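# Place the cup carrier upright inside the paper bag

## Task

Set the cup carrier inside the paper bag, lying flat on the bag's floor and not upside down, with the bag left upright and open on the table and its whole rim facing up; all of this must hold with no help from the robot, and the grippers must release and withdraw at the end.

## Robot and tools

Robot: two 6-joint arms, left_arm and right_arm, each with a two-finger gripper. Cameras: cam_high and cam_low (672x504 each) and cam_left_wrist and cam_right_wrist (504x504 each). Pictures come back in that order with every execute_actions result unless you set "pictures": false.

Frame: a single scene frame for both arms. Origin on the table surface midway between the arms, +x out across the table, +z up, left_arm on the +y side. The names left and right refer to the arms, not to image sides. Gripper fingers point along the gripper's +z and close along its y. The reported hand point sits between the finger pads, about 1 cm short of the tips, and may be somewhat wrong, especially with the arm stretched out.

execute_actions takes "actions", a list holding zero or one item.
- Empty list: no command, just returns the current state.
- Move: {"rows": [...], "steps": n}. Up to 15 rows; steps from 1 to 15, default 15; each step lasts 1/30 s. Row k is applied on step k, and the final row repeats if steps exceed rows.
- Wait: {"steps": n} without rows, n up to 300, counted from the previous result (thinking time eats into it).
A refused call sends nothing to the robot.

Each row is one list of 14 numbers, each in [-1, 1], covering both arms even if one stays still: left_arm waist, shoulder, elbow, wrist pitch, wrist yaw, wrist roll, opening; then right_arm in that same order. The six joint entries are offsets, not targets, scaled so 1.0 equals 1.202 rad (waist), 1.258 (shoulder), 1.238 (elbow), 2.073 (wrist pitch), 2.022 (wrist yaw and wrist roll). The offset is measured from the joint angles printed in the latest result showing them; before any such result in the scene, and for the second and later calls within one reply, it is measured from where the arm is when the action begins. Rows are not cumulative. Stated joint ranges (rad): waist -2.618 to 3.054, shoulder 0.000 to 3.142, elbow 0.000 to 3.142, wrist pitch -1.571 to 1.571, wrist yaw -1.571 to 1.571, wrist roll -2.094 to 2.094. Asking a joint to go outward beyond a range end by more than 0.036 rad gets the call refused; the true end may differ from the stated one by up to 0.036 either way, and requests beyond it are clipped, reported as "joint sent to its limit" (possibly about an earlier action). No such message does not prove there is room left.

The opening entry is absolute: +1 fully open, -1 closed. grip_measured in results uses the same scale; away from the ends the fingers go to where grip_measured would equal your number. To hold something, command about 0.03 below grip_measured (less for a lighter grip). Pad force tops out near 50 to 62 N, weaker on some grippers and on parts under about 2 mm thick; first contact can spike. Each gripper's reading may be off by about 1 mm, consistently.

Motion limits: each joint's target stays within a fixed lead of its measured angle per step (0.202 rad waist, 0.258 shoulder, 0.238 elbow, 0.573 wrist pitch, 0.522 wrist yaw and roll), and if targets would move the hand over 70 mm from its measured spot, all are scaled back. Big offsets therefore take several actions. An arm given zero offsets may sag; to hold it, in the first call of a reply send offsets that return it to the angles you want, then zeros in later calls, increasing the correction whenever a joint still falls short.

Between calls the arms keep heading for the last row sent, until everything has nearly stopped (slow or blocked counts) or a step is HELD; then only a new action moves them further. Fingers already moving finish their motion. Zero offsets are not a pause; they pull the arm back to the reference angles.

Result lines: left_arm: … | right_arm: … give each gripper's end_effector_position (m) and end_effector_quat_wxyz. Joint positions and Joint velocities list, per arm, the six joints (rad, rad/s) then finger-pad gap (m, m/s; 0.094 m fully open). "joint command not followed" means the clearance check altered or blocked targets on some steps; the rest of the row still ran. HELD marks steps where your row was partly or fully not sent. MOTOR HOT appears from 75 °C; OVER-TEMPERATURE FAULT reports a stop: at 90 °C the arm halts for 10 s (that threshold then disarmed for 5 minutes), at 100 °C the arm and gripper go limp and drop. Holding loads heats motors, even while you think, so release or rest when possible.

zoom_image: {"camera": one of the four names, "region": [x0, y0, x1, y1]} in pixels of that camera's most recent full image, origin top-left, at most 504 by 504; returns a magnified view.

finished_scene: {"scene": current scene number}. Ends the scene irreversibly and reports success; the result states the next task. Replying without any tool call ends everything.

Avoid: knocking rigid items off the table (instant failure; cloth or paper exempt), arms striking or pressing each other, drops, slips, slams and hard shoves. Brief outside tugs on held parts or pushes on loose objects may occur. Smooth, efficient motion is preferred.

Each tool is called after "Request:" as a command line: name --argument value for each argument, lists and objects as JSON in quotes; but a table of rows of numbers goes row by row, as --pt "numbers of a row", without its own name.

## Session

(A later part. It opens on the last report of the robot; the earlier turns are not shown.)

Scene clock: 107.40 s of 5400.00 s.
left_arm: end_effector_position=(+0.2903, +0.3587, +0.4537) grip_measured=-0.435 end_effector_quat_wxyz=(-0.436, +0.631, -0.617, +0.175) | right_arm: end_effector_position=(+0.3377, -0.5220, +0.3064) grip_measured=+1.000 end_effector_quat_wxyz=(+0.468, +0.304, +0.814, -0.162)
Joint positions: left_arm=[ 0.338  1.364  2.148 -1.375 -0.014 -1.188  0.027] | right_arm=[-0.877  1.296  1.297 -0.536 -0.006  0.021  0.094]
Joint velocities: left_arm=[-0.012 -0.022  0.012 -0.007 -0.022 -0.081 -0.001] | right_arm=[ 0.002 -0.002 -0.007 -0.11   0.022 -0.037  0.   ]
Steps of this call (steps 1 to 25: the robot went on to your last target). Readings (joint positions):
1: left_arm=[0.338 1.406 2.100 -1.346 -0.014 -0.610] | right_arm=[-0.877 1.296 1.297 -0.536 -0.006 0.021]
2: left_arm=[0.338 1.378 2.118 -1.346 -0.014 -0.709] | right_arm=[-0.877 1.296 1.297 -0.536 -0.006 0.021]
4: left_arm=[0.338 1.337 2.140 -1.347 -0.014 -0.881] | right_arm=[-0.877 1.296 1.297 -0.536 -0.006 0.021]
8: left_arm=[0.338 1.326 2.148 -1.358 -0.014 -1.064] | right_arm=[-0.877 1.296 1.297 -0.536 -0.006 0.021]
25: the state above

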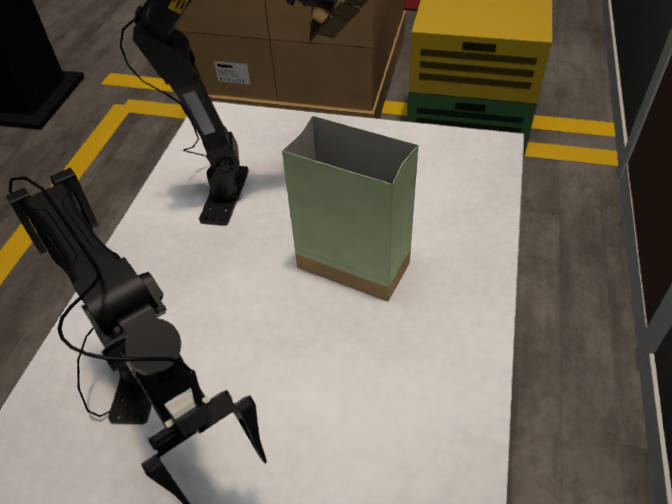

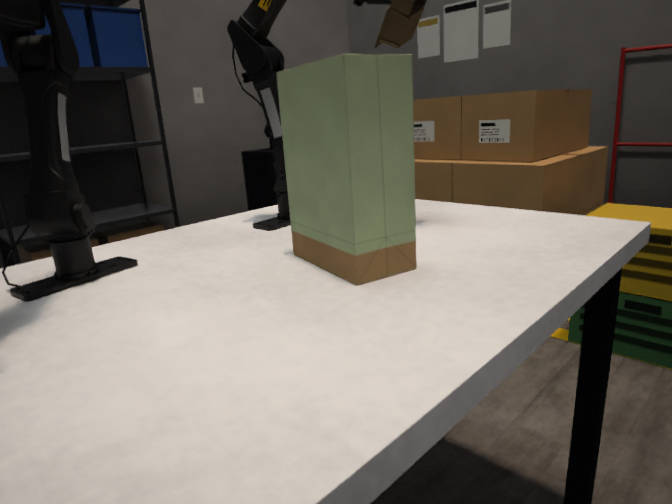

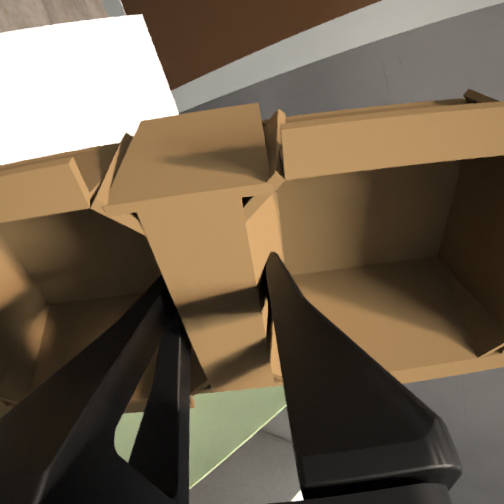

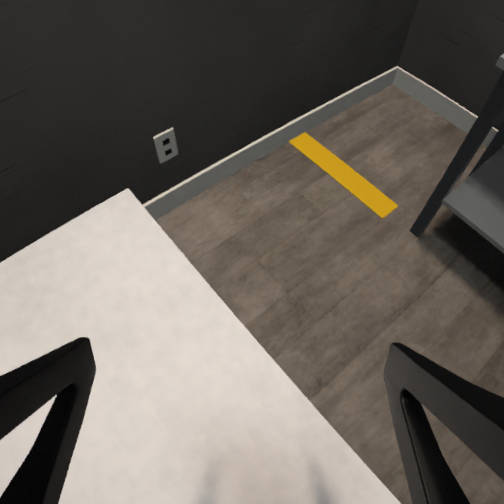

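Request:
execute_actions --actions '[]'

Scene clock: 131.20 s of 5400.00 s.
left_arm: end_effector_position=(+0.2903, +0.3587, +0.4537) grip_measured=-0.435 end_effector_quat_wxyz=(-0.436, +0.632, -0.616, +0.176) | right_arm: end_effector_position=(+0.3377, -0.5220, +0.3064) grip_measured=+1.000 end_effector_quat_wxyz=(+0.468, +0.304, +0.814, -0.162)
Joint positions: left_arm=[ 0.338  1.364  2.148 -1.375 -0.014 -1.191  0.027] | right_arm=[-0.877  1.296  1.297 -0.536 -0.006  0.021  0.094]
Joint velocities: left_arm=[-0.007  0.007 -0.007  0.037  0.022  0.066  0.   ] | right_arm=[-0.032 -0.007 -0.037 -0.051 -0.095  0.037  0.   ]
Steps of this call (steps 1 to 30: the robot went on to your last target; steps 31 to 90: nothing new was sent; then 20.80 s passed at rest). Readings (joint positions):
1: left_arm=[0.338 1.364 2.148 -1.375 -0.014 -1.188] | right_arm=[-0.877 1.296 1.297 -0.536 -0.006 0.021]
2: left_arm=[0.338 1.364 2.148 -1.375 -0.014 -1.189] | right_arm=[-0.877 1.296 1.297 -0.536 -0.006 0.021]
4: left_arm=[0.338 1.364 2.148 -1.375 -0.014 -1.190] | right_arm=[-0.877 1.296 1.297 -0.536 -0.006 0.021]
8: left_arm=[0.338 1.364 2.148 -1.375 -0.014 -1.190] | right_arm=[-0.877 1.296 1.297 -0.536 -0.006 0.021]
90: the state above
All arms were judged still, so your last target was given up. Only a new action makes them travel on or press farther. Fingers that are still opening or closing keep moving.

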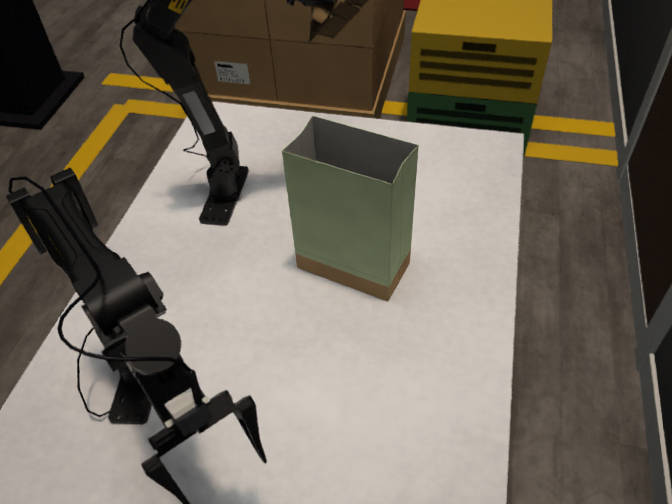

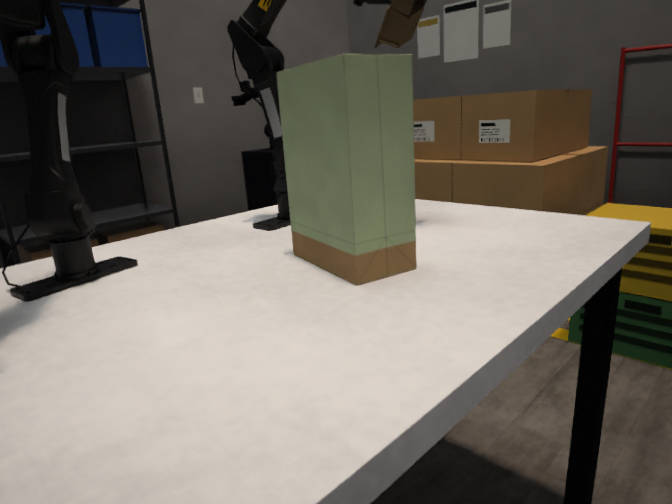

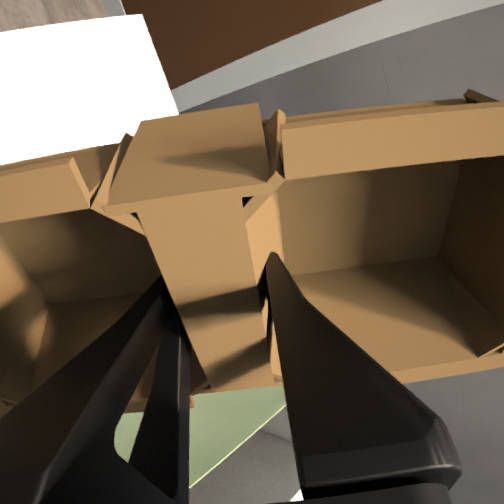

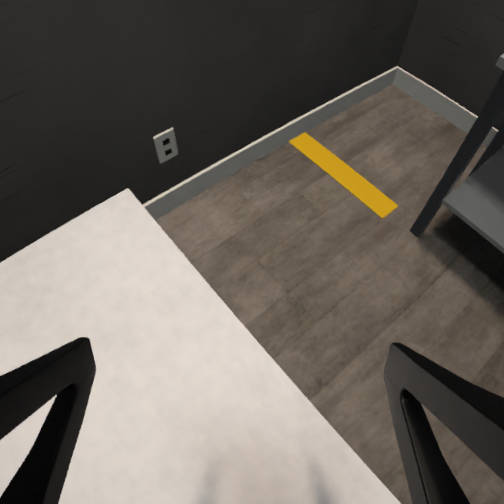

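Request:
execute_actions --actions '[{"rows":[[-0.07,0,0,0,0,-0.02,-0.63,0,0,0,0,0,0,1],[-0.14,0,0,0,0,-0.04,-0.63,0,0,0,0,0,0,1],[-0.21,0,0,0,0,-0.06,-0.63,0,0,0,0,0,0,1],[-0.28,0,0,0,0,-0.08,-0.63,0,0,0,0,0,0,1],[-0.35,0,0,0,0,-0.1,-0.63,0,0,0,0,0,0,1],[-0.42,0,0,0,0,-0.12,-0.63,0,0,0,0,0,0,1],[-0.49,0,0,0,0,-0.14,-0.63,0,0,0,0,0,0,1],[-0.56,0,0,0,0,-0.16,-0.63,0,0,0,0,0,0,1],[-0.63,0,0,0,0,-0.18,-0.63,0,0,0,0,0,0,1],[-0.69,0,0,0,0,-0.19,-0.63,0,0,0,0,0,0,1]]}]' --pictures false

Request:
execute_actions --actions '[{"steps":25}]'

Scene clock: 147.57 s of 5400.00 s.
left_arm: end_effector_position=(+0.2893, +0.1117, +0.4525) grip_measured=-0.436 end_effector_quat_wxyz=(+0.260, -0.461, +0.754, -0.390) | right_arm: end_effector_position=(+0.3377, -0.5220, +0.3064) grip_measured=+1.000 end_effector_quat_wxyz=(+0.468, +0.304, +0.814, -0.162)
Joint positions: left_arm=[-0.486  1.369  2.148 -1.375  0.007 -1.527  0.027] | right_arm=[-0.877  1.296  1.297 -0.536 -0.006  0.021  0.094]
Joint velocities: left_arm=[-0.012 -0.007 -0.002  0.007 -0.007 -0.3   -0.   ] | right_arm=[-0.012  0.002 -0.007 -0.007 -0.022  0.037  0.   ]
Steps of this call (steps 1 to 90: nothing new was sent; then 12.87 s passed at rest; steps 91 to 105: all 15 steps of this action). Readings (joint positions):
91: left_arm=[0.325 1.364 2.148 -1.375 -0.020 -1.197] | right_arm=[-0.877 1.296 1.297 -0.536 -0.006 0.021]
92: left_arm=[0.285 1.364 2.148 -1.375 -0.029 -1.210] | right_arm=[-0.877 1.296 1.297 -0.536 -0.006 0.021]
94: left_arm=[0.148 1.364 2.148 -1.375 -0.031 -1.251] | right_arm=[-0.877 1.296 1.297 -0.536 -0.006 0.021]
98: left_arm=[-0.153 1.367 2.148 -1.375 -0.019 -1.370] | right_arm=[-0.877 1.296 1.297 -0.536 -0.006 0.021]
105: the state above

Scene clock: 148.40 s of 5400.00 s.
left_arm: end_effector_position=(+0.2898, +0.1129, +0.4525) grip_measured=-0.436 end_effector_quat_wxyz=(+0.253, -0.479, +0.742, -0.394) | right_arm: end_effector_position=(+0.3377, -0.5220, +0.3064) grip_measured=+1.000 end_effector_quat_wxyz=(+0.468, +0.304, +0.814, -0.162)
Joint positions: left_arm=[-0.486  1.369  2.148 -1.375 -0.001 -1.573  0.027] | right_arm=[-0.877  1.296  1.297 -0.536 -0.006  0.021  0.094]
Joint velocities: left_arm=[ 0.002 -0.017 -0.027 -0.022 -0.051 -0.051  0.   ] | right_arm=[-0.012 -0.012 -0.007  0.066 -0.051 -0.081  0.   ]
Steps of this call (steps 1 to 25: the robot went on to your last target). Readings (joint positions):
1: left_arm=[-0.486 1.369 2.148 -1.375 0.006 -1.537] | right_arm=[-0.877 1.296 1.297 -0.536 -0.006 0.021]
2: left_arm=[-0.486 1.369 2.148 -1.375 0.004 -1.544] | right_arm=[-0.877 1.296 1.297 -0.536 -0.006 0.021]
4: left_arm=[-0.486 1.369 2.148 -1.375 0.002 -1.555] | right_arm=[-0.877 1.296 1.297 -0.536 -0.006 0.021]
8: left_arm=[-0.486 1.369 2.148 -1.375 0.001 -1.565] | right_arm=[-0.877 1.296 1.297 -0.536 -0.006 0.021]
25: the state above

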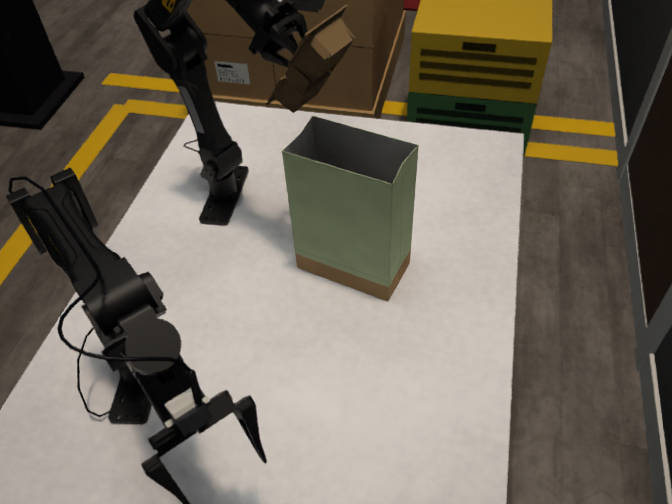

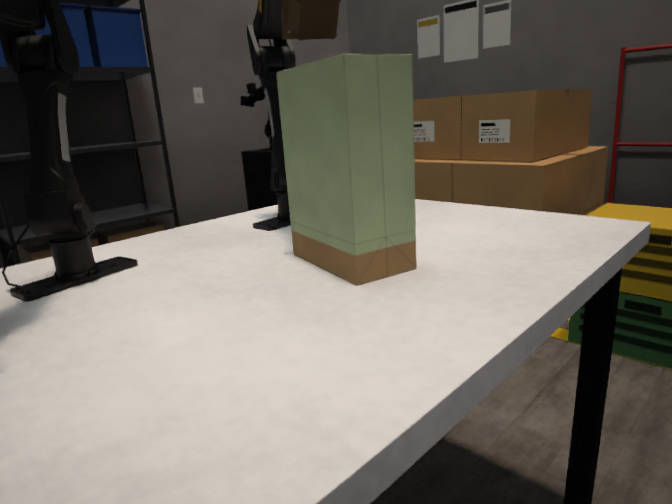

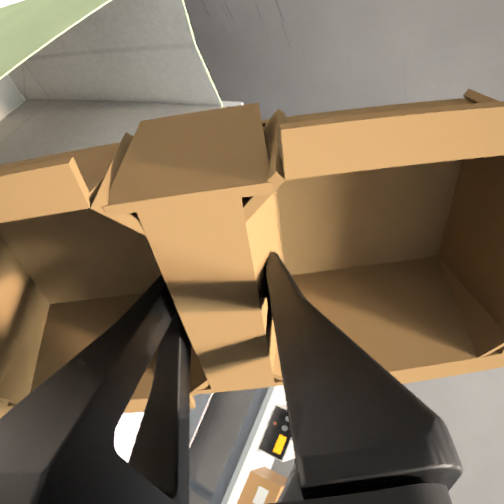

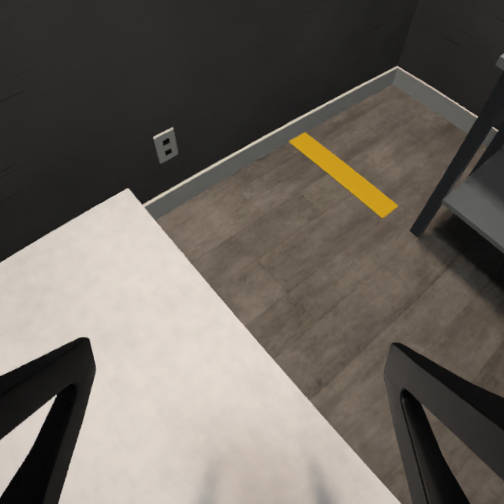

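Request:
execute_actions --actions '[{"rows":[[0,0.03,0.02,-0.01,0,0,-0.63,0,0,0,0,0,0,1],[0,0.06,0.04,-0.01,0,0,-0.63,0,0,0,0,0,0,1],[0,0.09,0.06,-0.02,0,0,-0.63,0,0,0,0,0,0,1],[0,0.12,0.08,-0.02,0,0,-0.63,0,0,0,0,0,0,1],[0,0.15,0.1,-0.03,0,0,-0.63,0,0,0,0,0,0,1],[0,0.18,0.12,-0.03,0,0,-0.63,0,0,0,0,0,0,1],[0,0.21,0.14,-0.04,0,0,-0.63,0,0,0,0,0,0,1],[0,0.235,0.155,-0.045,0,0,-0.63,0,0,0,0,0,0,1]]}]' --pictures false

Request:
execute_actions --actions '[{"steps":20}]'

Request:
zoom_image --camera "cam_high" --region '[220,0,480,220]'

Scene clock: 160.10 s of 5400.00 s.
left_arm: end_effector_position=(+0.3668, +0.0777, +0.3782) grip_measured=-0.436 end_effector_quat_wxyz=(+0.188, -0.508, +0.788, -0.293) | right_arm: end_effector_position=(+0.3377, -0.5220, +0.3064) grip_measured=+1.000 end_effector_quat_wxyz=(+0.468, +0.304, +0.814, -0.162)
Joint positions: left_arm=[-0.486  1.712  2.304 -1.451  0.001 -1.573  0.027] | right_arm=[-0.877  1.296  1.297 -0.536 -0.006  0.021  0.094]
Joint velocities: left_arm=[-0.002 -0.007 -0.002 -0.095 -0.007  0.022  0.   ] | right_arm=[-0.012 -0.007  0.017  0.081 -0.051 -0.051  0.   ]
Steps of this call (steps 1 to 15: the robot went on to your last target; steps 16 to 90: nothing new was sent; then 8.20 s passed at rest; steps 91 to 105: all 15 steps of this action). Readings (joint positions):
91: left_arm=[-0.486 1.371 2.148 -1.377 -0.001 -1.573] | right_arm=[-0.877 1.296 1.297 -0.536 -0.006 0.021]
92: left_arm=[-0.486 1.379 2.155 -1.384 -0.001 -1.573] | right_arm=[-0.877 1.296 1.297 -0.536 -0.006 0.021]
94: left_arm=[-0.486 1.422 2.194 -1.401 -0.001 -1.573] | right_arm=[-0.877 1.296 1.297 -0.536 -0.006 0.021]
98: left_arm=[-0.486 1.572 2.290 -1.420 -0.001 -1.573] | right_arm=[-0.877 1.296 1.297 -0.536 -0.006 0.021]
105: the state above

Scene clock: 160.77 s of 5400.00 s.
left_arm: end_effector_position=(+0.3565, +0.0824, +0.3888) grip_measured=-0.436 end_effector_quat_wxyz=(+0.194, -0.506, +0.784, -0.302) | right_arm: end_effector_position=(+0.3377, -0.5220, +0.3064) grip_measured=+1.000 end_effector_quat_wxyz=(+0.468, +0.304, +0.814, -0.162)
Joint positions: left_arm=[-0.486  1.678  2.304 -1.463  0.001 -1.573  0.027] | right_arm=[-0.877  1.296  1.297 -0.536 -0.006  0.021  0.094]
Joint velocities: left_arm=[ 0.002  0.002  0.032 -0.022 -0.037 -0.051  0.001] | right_arm=[-0.007 -0.002 -0.012  0.022 -0.037  0.007  0.   ]
Steps of this call (steps 1 to 20: the robot went on to your last target). Readings (joint positions):
1: left_arm=[-0.486 1.710 2.304 -1.454 0.001 -1.573] | right_arm=[-0.877 1.296 1.297 -0.536 -0.006 0.021]
2: left_arm=[-0.486 1.705 2.304 -1.456 0.001 -1.573] | right_arm=[-0.877 1.296 1.297 -0.536 -0.006 0.021]
4: left_arm=[-0.486 1.693 2.304 -1.458 0.001 -1.573] | right_arm=[-0.877 1.296 1.297 -0.536 -0.006 0.021]
8: left_arm=[-0.486 1.679 2.304 -1.461 0.001 -1.573] | right_arm=[-0.877 1.296 1.297 -0.536 -0.006 0.021]
20: the state above

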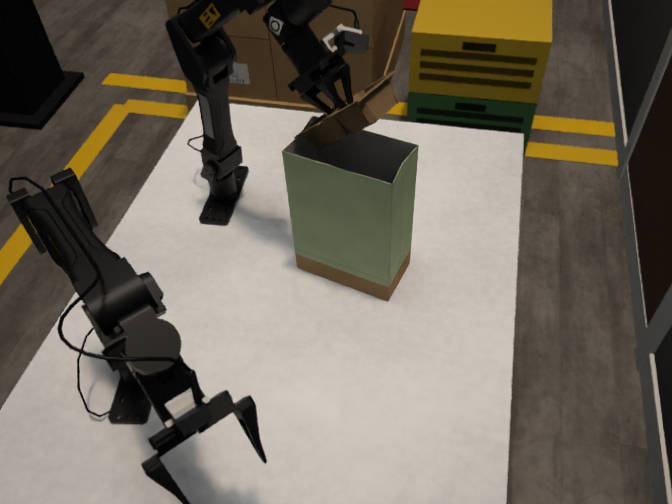

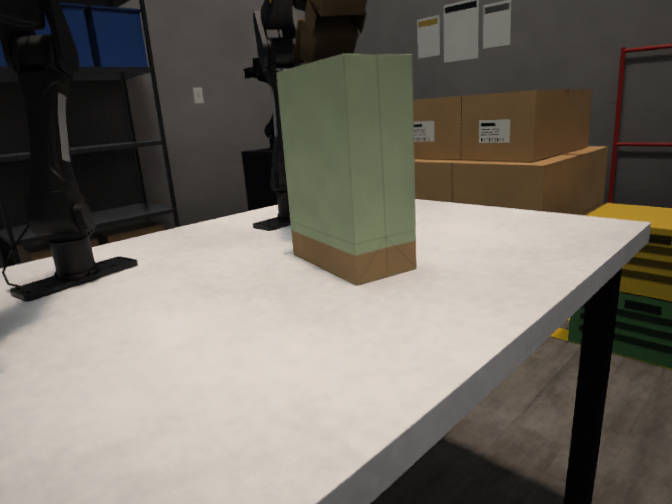

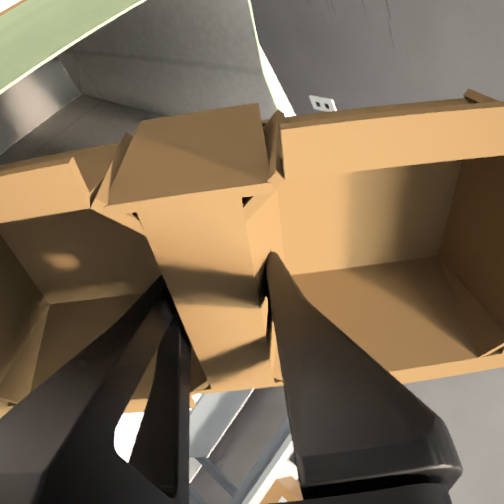

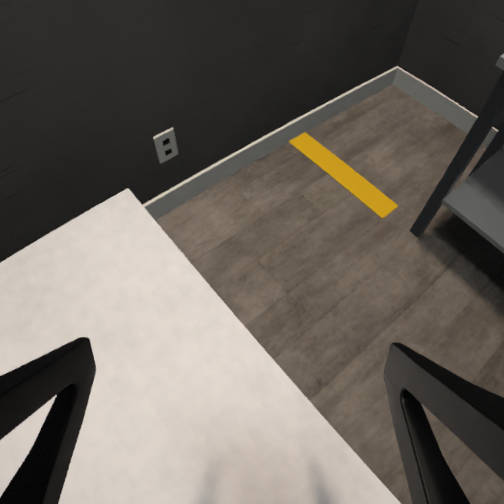

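Region (220, 0, 480, 220) of cam_high's 672x504 image, scaled by 1.938, with more detail than that image has; it fills the top 426 rows of this view, and the rest is white.

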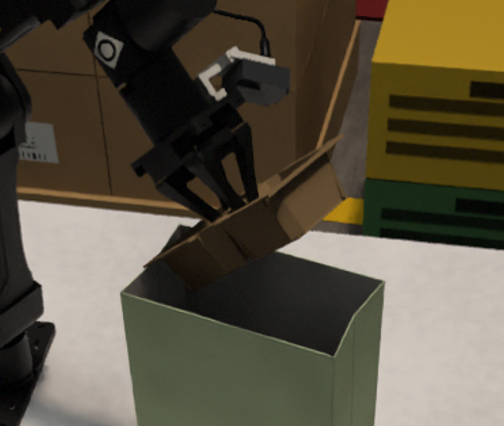

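Request:
execute_actions --actions '[{"rows":[[0,-0.01,-0.04,0.02,0,0,-0.63,0,0,0,0,0,0,1],[0,-0.02,-0.08,0.03,0,0,-0.63,0,0,0,0,0,0,1],[0,-0.04,-0.12,0.05,0,0,-0.63,0,0,0,0,0,0,1],[0,-0.05,-0.16,0.07,0,0,-0.63,0,0,0,0,0,0,1],[0,-0.07,-0.2,0.08,0,0,-0.63,0,0,0,0,0,0,1],[0,-0.08,-0.24,0.1,0,0,-0.63,0,0,0,0,0,0,1],[0,-0.1,-0.28,0.12,0,0,-0.63,0,0,0,0,0,0,1],[0,-0.125,-0.32,0.134,0,0,-0.63,0,0,0,0,0,0,1]]}]' --pictures false

Request:
execute_actions --actions '[{"steps":15}]'

Request:
zoom_image --camera "cam_high" --region '[220,0,480,220]'

Scene clock: 175.03 s of 5400.00 s.
left_arm: end_effector_position=(+0.3618, +0.0798, +0.3365) grip_measured=-0.436 end_effector_quat_wxyz=(+0.186, -0.509, +0.789, -0.291) | right_arm: end_effector_position=(+0.3377, -0.5220, +0.3064) grip_measured=+1.000 end_effector_quat_wxyz=(+0.468, +0.304, +0.814, -0.162)
Joint positions: left_arm=[-0.486  1.552  1.916 -1.228  0.001 -1.573  0.027] | right_arm=[-0.877  1.296  1.297 -0.536 -0.006  0.021  0.094]
Joint velocities: left_arm=[-0.002 -0.085  0.012  0.256  0.037  0.007 -0.001] | right_arm=[ 0.007  0.002  0.002 -0.051  0.037  0.007  0.   ]
Steps of this call (steps 1 to 15: the robot went on to your last target; steps 16 to 90: nothing new was sent; then 10.77 s passed at rest; steps 91 to 105: all 15 steps of this action). Readings (joint positions):
91: left_arm=[-0.486 1.677 2.299 -1.458 0.001 -1.573] | right_arm=[-0.877 1.296 1.297 -0.536 -0.006 0.021]
92: left_arm=[-0.486 1.671 2.280 -1.445 0.001 -1.573] | right_arm=[-0.877 1.296 1.297 -0.536 -0.006 0.021]
94: left_arm=[-0.486 1.647 2.204 -1.406 0.001 -1.573] | right_arm=[-0.877 1.296 1.297 -0.536 -0.006 0.021]
98: left_arm=[-0.486 1.585 2.005 -1.303 0.001 -1.573] | right_arm=[-0.877 1.296 1.297 -0.536 -0.006 0.021]
105: the state above

Scene clock: 175.53 s of 5400.00 s.
left_arm: end_effector_position=(+0.3639, +0.0789, +0.3459) grip_measured=-0.436 end_effector_quat_wxyz=(+0.197, -0.505, +0.783, -0.307) | right_arm: end_effector_position=(+0.3377, -0.5220, +0.3064) grip_measured=+1.000 end_effector_quat_wxyz=(+0.468, +0.304, +0.814, -0.162)
Joint positions: left_arm=[-0.486  1.54   1.916 -1.201  0.001 -1.573  0.027] | right_arm=[-0.877  1.296  1.297 -0.536 -0.006  0.021  0.094]
Joint velocities: left_arm=[ 0.007  0.002 -0.002 -0.051 -0.037  0.022  0.001] | right_arm=[-0.022 -0.012 -0.022 -0.007  0.037 -0.037  0.   ]
Steps of this call (steps 1 to 15: the robot went on to your last target). Readings (joint positions):
1: left_arm=[-0.486 1.549 1.916 -1.222 0.001 -1.573] | right_arm=[-0.877 1.296 1.297 -0.536 -0.006 0.021]
2: left_arm=[-0.486 1.546 1.916 -1.217 0.001 -1.573] | right_arm=[-0.877 1.296 1.297 -0.536 -0.006 0.021]
4: left_arm=[-0.486 1.541 1.916 -1.209 0.001 -1.573] | right_arm=[-0.877 1.296 1.297 -0.536 -0.006 0.021]
8: left_arm=[-0.486 1.540 1.916 -1.203 0.001 -1.573] | right_arm=[-0.877 1.296 1.297 -0.536 -0.006 0.021]
15: the state above

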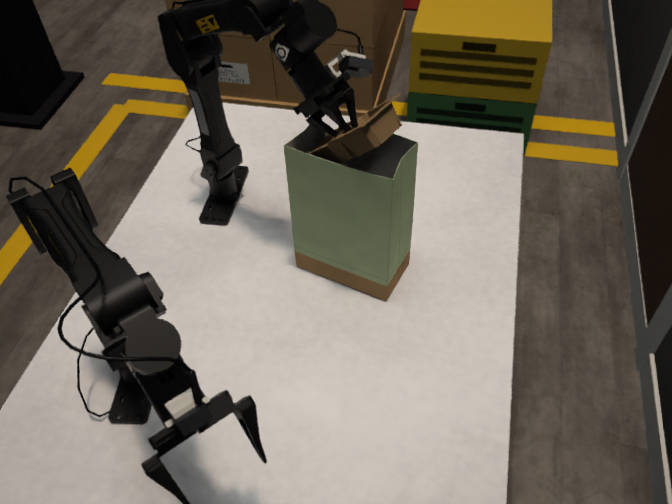

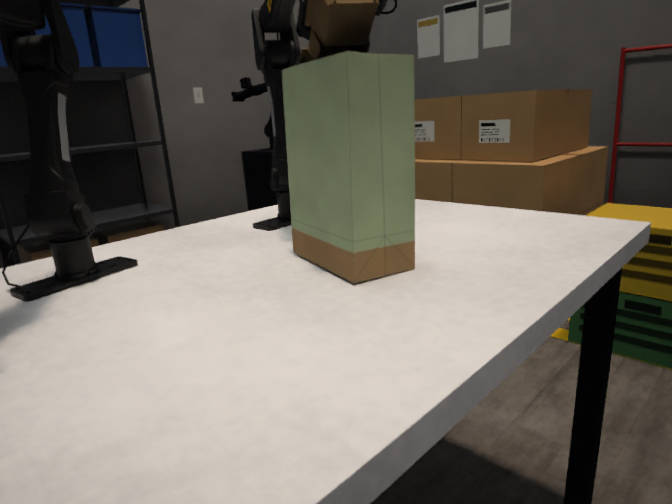

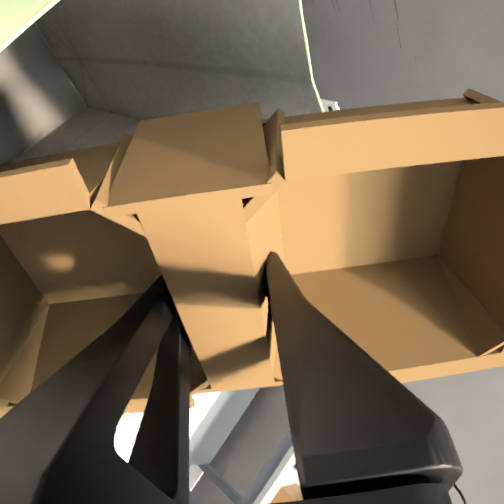

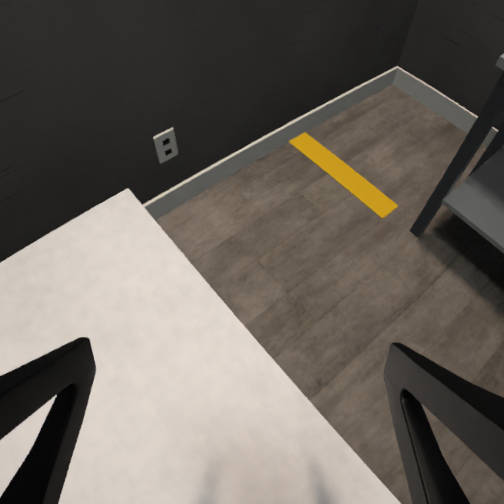

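Region (220, 0, 480, 220) of cam_high's 672x504 image, scaled by 1.938, with more detail than that image has; it fills the top 426 rows of this view, and the rest is white.

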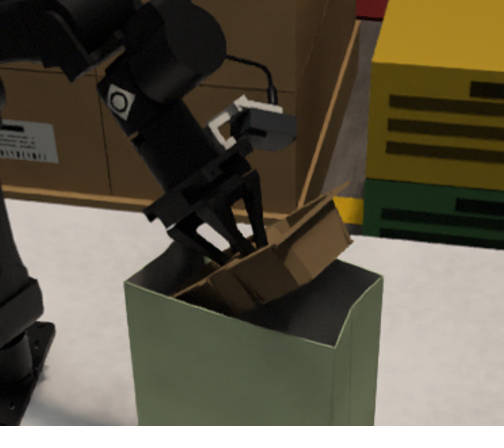

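Request:
execute_actions --actions '[{"rows":[[-0.015,0,0,0,0,0,-0.63,0,0,0,0,0,0,1],[-0.03,-0.01,0,0,0,0,-0.63,0,0,0,0,0,0,1],[-0.035,-0.02,-0.02,0.01,0,0,-0.63,0,0,0,0,0,0,1],[-0.035,-0.03,-0.05,0.02,0,0,-0.63,0,0,0,0,0,0,1],[-0.035,-0.04,-0.08,0.03,0,0,-0.63,0,0,0,0,0,0,1],[-0.035,-0.06,-0.11,0.04,0,0,-0.63,0,0,0,0,0,0,1],[-0.035,-0.07,-0.14,0.05,0,0,-0.63,0,0,0,0,0,0,1],[-0.035,-0.08,-0.17,0.06,0,0,-0.63,0,0,0,0,0,0,1],[-0.035,-0.1,-0.2,0.075,0,0,-0.63,0,0,0,0,0,0,1],[-0.035,-0.112,-0.22,0.085,0,0,-0.63,0,0,0,0,0,0,1],[-0.035,-0.112,-0.244,0.09,0,0,-0.63,0,0,0,0,0,0,1]]}]' --pictures false

Request:
execute_actions --actions '[{"steps":15}]'

Request:
zoom_image --camera "cam_high" --region '[220,0,480,220]'

Scene clock: 187.60 s of 5400.00 s.
left_arm: end_effector_position=(+0.3436, +0.0719, +0.3011) grip_measured=-0.436 end_effector_quat_wxyz=(+0.182, -0.492, +0.797, -0.300) | right_arm: end_effector_position=(+0.3377, -0.5220, +0.3064) grip_measured=+1.000 end_effector_quat_wxyz=(+0.468, +0.304, +0.814, -0.162)
Joint positions: left_arm=[-0.525  1.42   1.627 -1.061  0.005 -1.573  0.027] | right_arm=[-0.877  1.296  1.297 -0.536 -0.006  0.021  0.094]
Joint velocities: left_arm=[ 0.002  0.007 -0.081  0.242 -0.081  0.007  0.001] | right_arm=[-0.017  0.007  0.002  0.022  0.007  0.081  0.   ]
Steps of this call (steps 1 to 15: the robot went on to your last target; steps 16 to 90: nothing new was sent; then 8.57 s passed at rest; steps 91 to 105: all 15 steps of this action). Readings (joint positions):
91: left_arm=[-0.488 1.540 1.916 -1.200 0.001 -1.573] | right_arm=[-0.877 1.296 1.297 -0.536 -0.006 0.021]
92: left_arm=[-0.493 1.540 1.916 -1.200 0.001 -1.573] | right_arm=[-0.877 1.296 1.297 -0.536 -0.006 0.021]
94: left_arm=[-0.510 1.536 1.907 -1.191 0.001 -1.573] | right_arm=[-0.877 1.296 1.297 -0.536 -0.006 0.021]
98: left_arm=[-0.525 1.481 1.784 -1.136 0.005 -1.573] | right_arm=[-0.877 1.296 1.297 -0.536 -0.006 0.021]
105: the state above

Scene clock: 188.10 s of 5400.00 s.
left_arm: end_effector_position=(+0.3498, +0.0687, +0.3066) grip_measured=-0.436 end_effector_quat_wxyz=(+0.191, -0.489, +0.791, -0.314) | right_arm: end_effector_position=(+0.3377, -0.5220, +0.3064) grip_measured=+1.000 end_effector_quat_wxyz=(+0.468, +0.304, +0.814, -0.162)
Joint positions: left_arm=[-0.525  1.42   1.624 -1.022  0.005 -1.573  0.027] | right_arm=[-0.877  1.296  1.297 -0.536 -0.006  0.021  0.094]
Joint velocities: left_arm=[-0.012  0.002  0.002 -0.037  0.007 -0.007  0.001] | right_arm=[ 0.017  0.012 -0.022 -0.007  0.007  0.022  0.   ]
Steps of this call (steps 1 to 15: the robot went on to your last target). Readings (joint positions):
1: left_arm=[-0.525 1.420 1.625 -1.054 0.005 -1.573] | right_arm=[-0.877 1.296 1.297 -0.536 -0.006 0.021]
2: left_arm=[-0.525 1.420 1.624 -1.048 0.005 -1.573] | right_arm=[-0.877 1.296 1.297 -0.536 -0.006 0.021]
4: left_arm=[-0.525 1.420 1.624 -1.037 0.005 -1.573] | right_arm=[-0.877 1.296 1.297 -0.536 -0.006 0.021]
8: left_arm=[-0.525 1.420 1.624 -1.026 0.005 -1.573] | right_arm=[-0.877 1.296 1.297 -0.536 -0.006 0.021]
15: the state above

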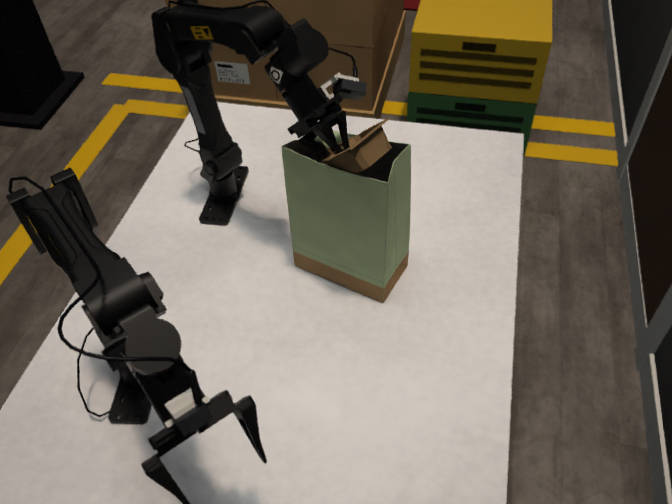

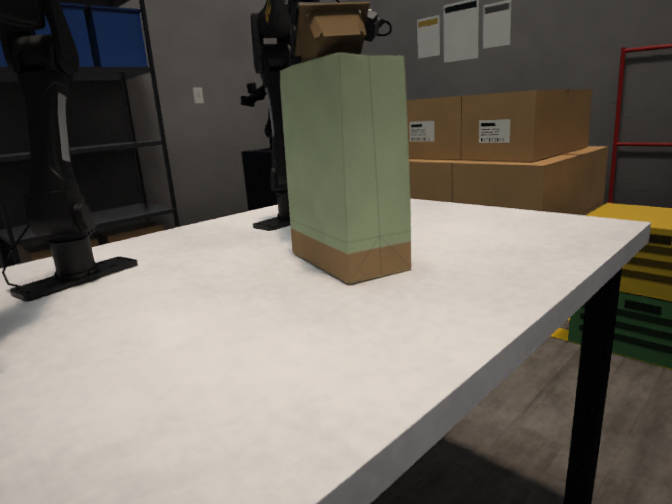

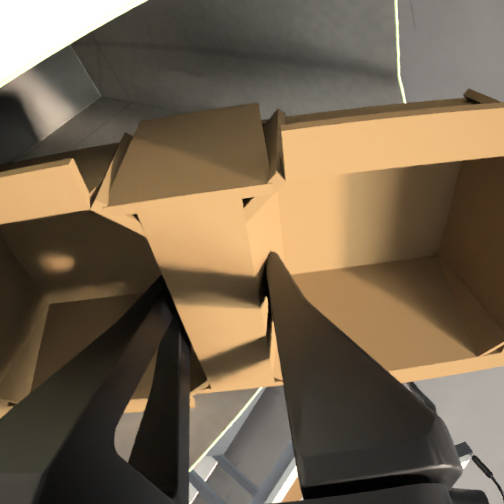

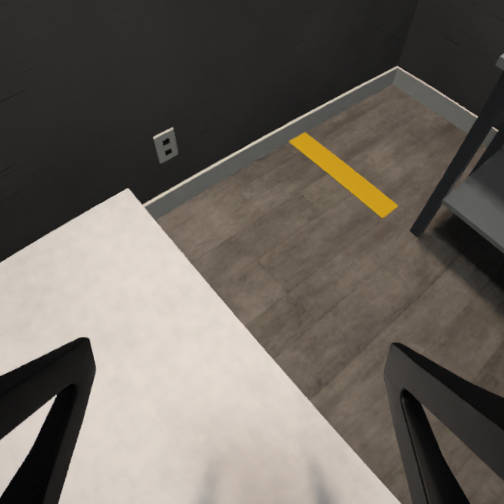

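Region (220, 0, 480, 220) of cam_high's 672x504 image, scaled by 1.938, with more detail than that image has; it fills the top 426 rows of this view, and the rest is white.

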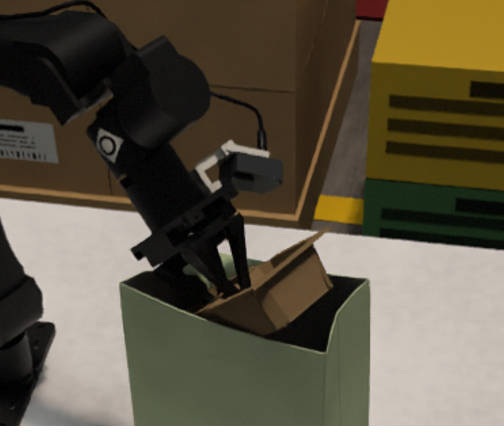

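Request:
zoom_image --camera "cam_low" --region '[260,0,430,100]'

Request:
zoom_image --camera "cam_high" --region '[275,100,425,200]'

Region (260, 0, 430, 100) of cam_low's 672x504 image, scaled by 2.965, with more detail than that image has; it fills the top 296 rows of this view, and the rest is white.

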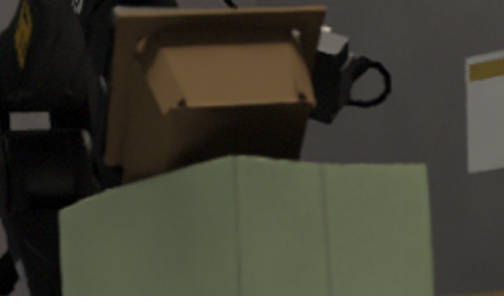

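Region (275, 100, 425, 200) of cam_high's 672x504 image, scaled by 3.360, with more detail than that image has.

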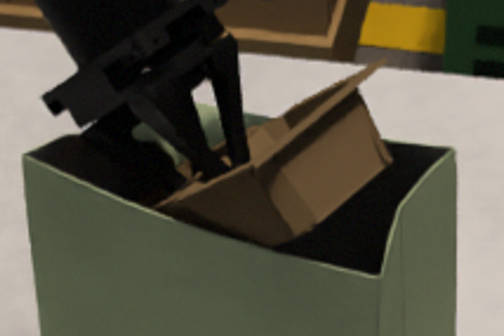

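Request:
execute_actions --actions '[{"rows":[[0,0.01,0.03,-0.01,0,0,-0.63,0,0,0,0,0,0,1],[0,0.02,0.07,-0.02,0,0,-0.63,0,0,0,0,0,0,1],[0,0.03,0.11,-0.03,0,0,-0.63,0,0,0,0,0,0,1],[0,0.04,0.15,-0.05,0,0,-0.63,0,0,0,0,0,0,1],[0,0.05,0.2,-0.06,0,0,-0.63,0,0,0,0,0,0,1],[0,0.07,0.25,-0.08,0,0,-0.63,0,0,0,0,0,0,1],[0,0.08,0.3,-0.09,0,0,-0.63,0,0,0,0,0,0,1],[0,0.095,0.35,-0.1,0,0,-0.63,0,0,0,0,0,0,1],[0,0.11,0.39,-0.115,0,0,-0.63,0,0,0,0,0,0,1],[0,0.12,0.42,-0.13,0,0,-0.63,0,0,0,0,0,0,1]]}]' --pictures false

Request:
execute_actions --actions '[{"steps":15}]'

Request:
zoom_image --camera "cam_high" --region '[260,60,440,200]'

Scene clock: 209.53 s of 5400.00 s.
left_arm: end_effector_position=(+0.3580, +0.0645, +0.4123) grip_measured=-0.436 end_effector_quat_wxyz=(+0.228, -0.472, +0.765, -0.375) | right_arm: end_effector_position=(+0.3377, -0.5220, +0.3064) grip_measured=+1.000 end_effector_quat_wxyz=(+0.468, +0.304, +0.814, -0.162)
Joint positions: left_arm=[-0.525  1.559  2.128 -1.23   0.005 -1.573  0.027] | right_arm=[-0.877  1.296  1.297 -0.536 -0.006  0.021  0.094]
Joint velocities: left_arm=[ 0.007 -0.002 -0.012 -0.286  0.007 -0.051 -0.001] | right_arm=[ 0.012  0.002 -0.002 -0.007  0.037  0.022  0.   ]
Steps of this call (steps 1 to 15: the robot went on to your last target; steps 16 to 90: nothing new was sent; then 17.93 s passed at rest; steps 91 to 105: all 15 steps of this action). Readings (joint positions):
91: left_arm=[-0.525 1.421 1.624 -1.023 0.005 -1.573] | right_arm=[-0.877 1.296 1.297 -0.536 -0.006 0.021]
92: left_arm=[-0.525 1.425 1.634 -1.033 0.005 -1.573] | right_arm=[-0.877 1.296 1.297 -0.536 -0.006 0.021]
94: left_arm=[-0.525 1.452 1.693 -1.069 0.005 -1.573] | right_arm=[-0.877 1.296 1.297 -0.536 -0.006 0.021]
98: left_arm=[-0.525 1.527 1.913 -1.151 0.005 -1.573] | right_arm=[-0.877 1.296 1.297 -0.536 -0.006 0.021]
105: the state above

Scene clock: 210.03 s of 5400.00 s.
left_arm: end_effector_position=(+0.3528, +0.0672, +0.3979) grip_measured=-0.436 end_effector_quat_wxyz=(+0.213, -0.479, +0.777, -0.350) | right_arm: end_effector_position=(+0.3377, -0.5220, +0.3064) grip_measured=+1.000 end_effector_quat_wxyz=(+0.468, +0.304, +0.814, -0.162)
Joint positions: left_arm=[-0.525  1.57   2.128 -1.286  0.005 -1.573  0.027] | right_arm=[-0.877  1.296  1.297 -0.536 -0.006  0.021  0.094]
Joint velocities: left_arm=[-0.022 -0.007  0.022  0.022  0.066  0.051 -0.   ] | right_arm=[ 0.012  0.002  0.002 -0.051  0.022 -0.007  0.   ]
Steps of this call (steps 1 to 15: the robot went on to your last target). Readings (joint positions):
1: left_arm=[-0.525 1.560 2.128 -1.240 0.005 -1.573] | right_arm=[-0.877 1.296 1.297 -0.536 -0.006 0.021]
2: left_arm=[-0.525 1.562 2.128 -1.251 0.005 -1.573] | right_arm=[-0.877 1.296 1.297 -0.536 -0.006 0.021]
4: left_arm=[-0.525 1.567 2.128 -1.266 0.005 -1.573] | right_arm=[-0.877 1.296 1.297 -0.536 -0.006 0.021]
8: left_arm=[-0.525 1.570 2.128 -1.280 0.005 -1.573] | right_arm=[-0.877 1.296 1.297 -0.536 -0.006 0.021]
15: the state above

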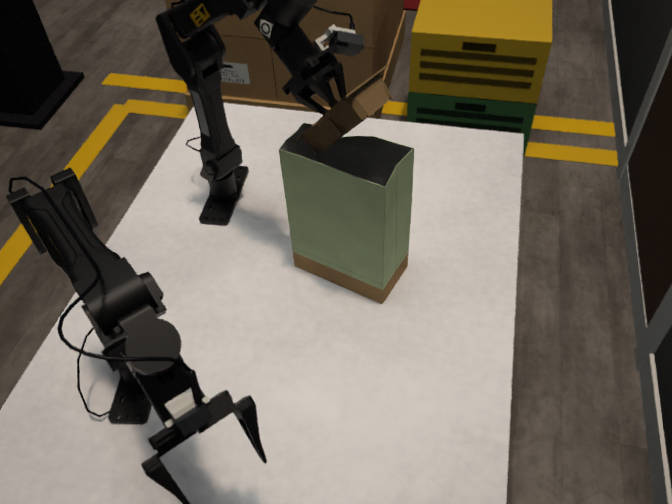

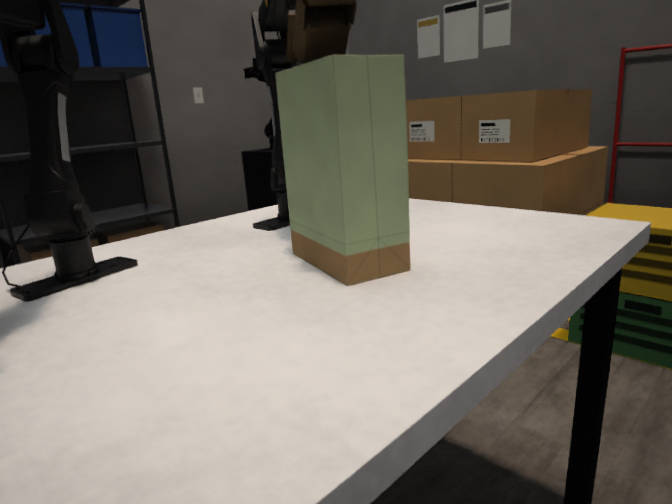

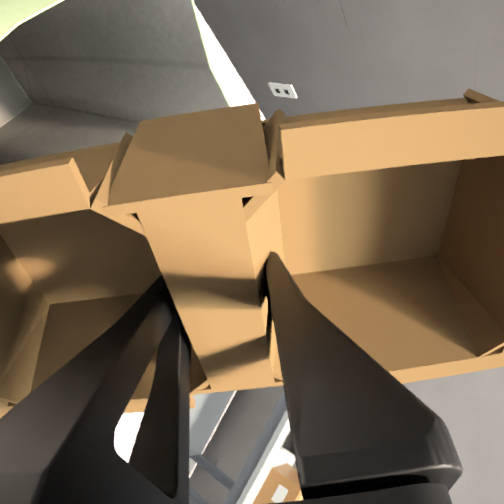

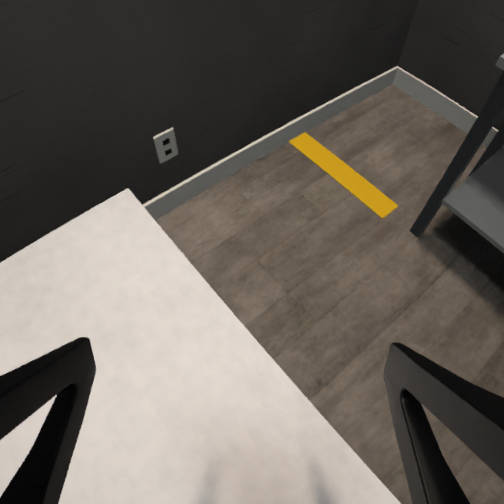

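Region (260, 60, 440, 200) of cam_high's 672x504 image, scaled by 2.800, with more detail than that image has.

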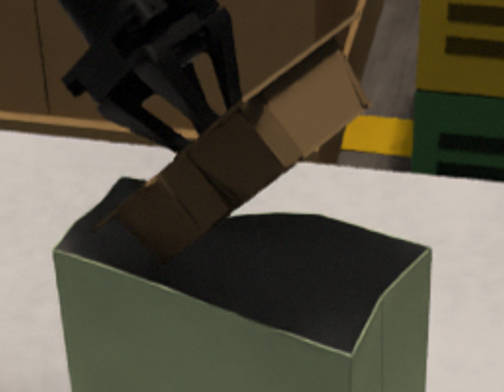

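Request:
execute_actions --actions '[{"rows":[[-0.01,0,0,0,0,0.02,-0.63,0,0,0,0,0,0,1],[-0.02,0,0,0,0,0.04,-0.63,0,0,0,0,0,0,1],[-0.02,0,0,0,0,0.06,-0.63,0,0,0,0,0,0,1],[-0.02,0,0,0,0,0.06,-0.63,0,0,0,0,0,0,1],[-0.02,-0.01,-0.03,0.01,0,0.06,-0.63,0,0,0,0,0,0,1],[-0.02,-0.02,-0.06,0.02,0,0.06,-0.63,0,0,0,0,0,0,1],[-0.02,-0.03,-0.09,0.03,0,0.06,-0.63,0,0,0,0,0,0,1],[-0.02,-0.04,-0.12,0.04,0,0.06,-0.63,0,0,0,0,0,0,1],[-0.02,-0.05,-0.16,0.05,0,0.06,-0.63,0,0,0,0,0,0,1],[-0.02,-0.06,-0.2,0.06,0,0.06,-0.63,0,0,0,0,0,0,1],[-0.02,-0.07,-0.24,0.07,0,0.06,-0.63,0,0,0,0,0,0,1],[-0.02,-0.075,-0.28,0.08,0,0.06,-0.63,0,0,0,0,0,0,1]]}]' --pictures false

Request:
execute_actions --actions '[{"steps":15}]'

Request:
zoom_image --camera "cam_high" --region '[260,60,440,200]'

Request:
zoom_image --camera "cam_low" --region '[260,0,430,100]'

Scene clock: 225.50 s of 5400.00 s.
left_arm: end_effector_position=(+0.3448, +0.0634, +0.3195) grip_measured=-0.436 end_effector_quat_wxyz=(+0.187, -0.446, +0.828, -0.283) | right_arm: end_effector_position=(+0.3377, -0.5220, +0.3064) grip_measured=+1.000 end_effector_quat_wxyz=(+0.468, +0.304, +0.814, -0.162)
Joint positions: left_arm=[-0.543  1.498  1.795 -1.177  0.006 -1.474  0.027] | right_arm=[-0.877  1.296  1.297 -0.536 -0.006  0.021  0.094]
Joint velocities: left_arm=[-0.002  0.037 -0.442  0.037 -0.066  0.007 -0.002] | right_arm=[-0.002 -0.002  0.007 -0.037 -0.007 -0.022  0.   ]
Steps of this call (steps 1 to 15: the robot went on to your last target; steps 16 to 90: nothing new was sent; then 11.97 s passed at rest; steps 91 to 105: all 15 steps of this action). Readings (joint positions):
91: left_arm=[-0.525 1.570 2.128 -1.287 0.005 -1.569] | right_arm=[-0.877 1.296 1.297 -0.536 -0.006 0.021]
92: left_arm=[-0.528 1.570 2.128 -1.287 0.005 -1.560] | right_arm=[-0.877 1.296 1.297 -0.536 -0.006 0.021]
94: left_arm=[-0.536 1.570 2.128 -1.287 0.005 -1.528] | right_arm=[-0.877 1.296 1.297 -0.536 -0.006 0.021]
98: left_arm=[-0.543 1.549 2.058 -1.251 0.006 -1.492] | right_arm=[-0.877 1.296 1.297 -0.536 -0.006 0.021]
105: the state above

Scene clock: 226.00 s of 5400.00 s.
left_arm: end_effector_position=(+0.3499, +0.0606, +0.3202) grip_measured=-0.436 end_effector_quat_wxyz=(+0.194, -0.442, +0.826, -0.291) | right_arm: end_effector_position=(+0.3377, -0.5220, +0.3064) grip_measured=+1.000 end_effector_quat_wxyz=(+0.468, +0.304, +0.814, -0.162)
Joint positions: left_arm=[-0.543  1.496  1.779 -1.139  0.007 -1.468  0.027] | right_arm=[-0.877  1.296  1.297 -0.536 -0.006  0.021  0.094]
Joint velocities: left_arm=[-0.002 -0.007  0.002 -0.022 -0.022  0.037 -0.001] | right_arm=[ 0.012 -0.012 -0.007  0.007  0.037 -0.051  0.   ]
Steps of this call (steps 1 to 15: the robot went on to your last target). Readings (joint positions):
1: left_arm=[-0.543 1.499 1.784 -1.174 0.007 -1.473] | right_arm=[-0.877 1.296 1.297 -0.536 -0.006 0.021]
2: left_arm=[-0.543 1.500 1.779 -1.170 0.007 -1.471] | right_arm=[-0.877 1.296 1.297 -0.536 -0.006 0.021]
4: left_arm=[-0.543 1.498 1.779 -1.159 0.007 -1.470] | right_arm=[-0.877 1.296 1.297 -0.536 -0.006 0.021]
8: left_arm=[-0.543 1.496 1.779 -1.144 0.007 -1.469] | right_arm=[-0.877 1.296 1.297 -0.536 -0.006 0.021]
15: the state above

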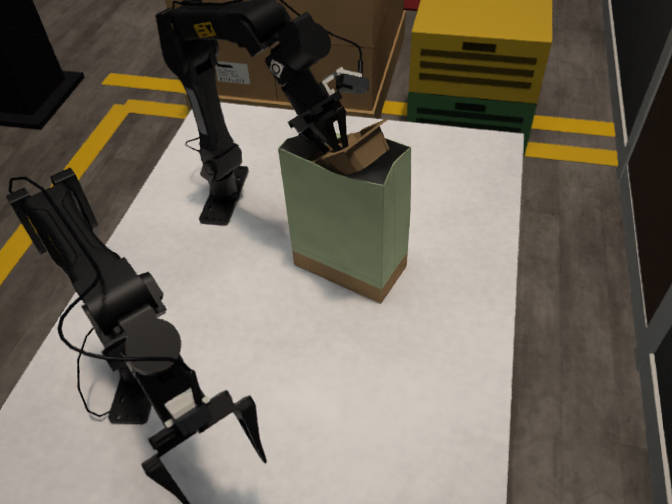

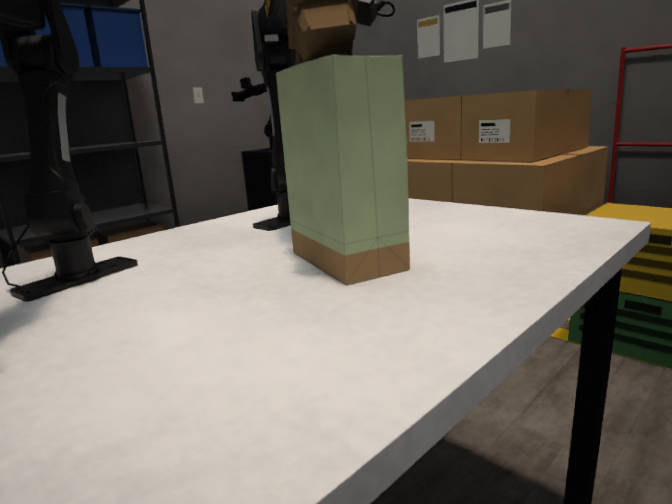

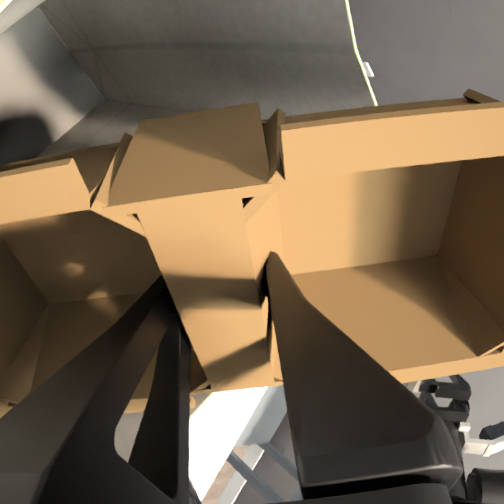

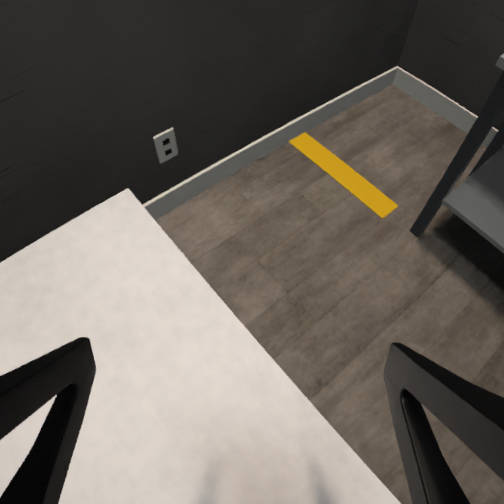

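Region (260, 60, 440, 200) of cam_high's 672x504 image, scaled by 2.800, with more detail than that image has.

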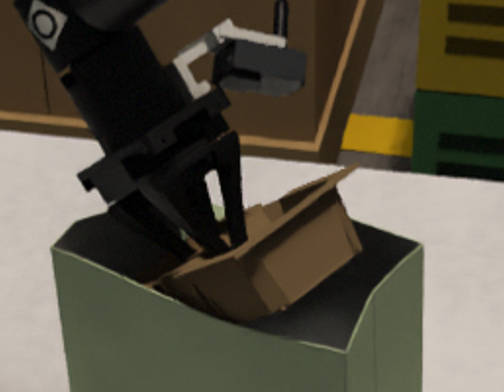

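Region (260, 0, 430, 100) of cam_low's 672x504 image, scaled by 2.965, with more detail than that image has; it fills the top 296 rows of this view, and the rest is white.

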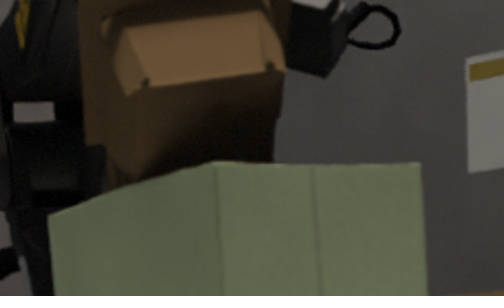

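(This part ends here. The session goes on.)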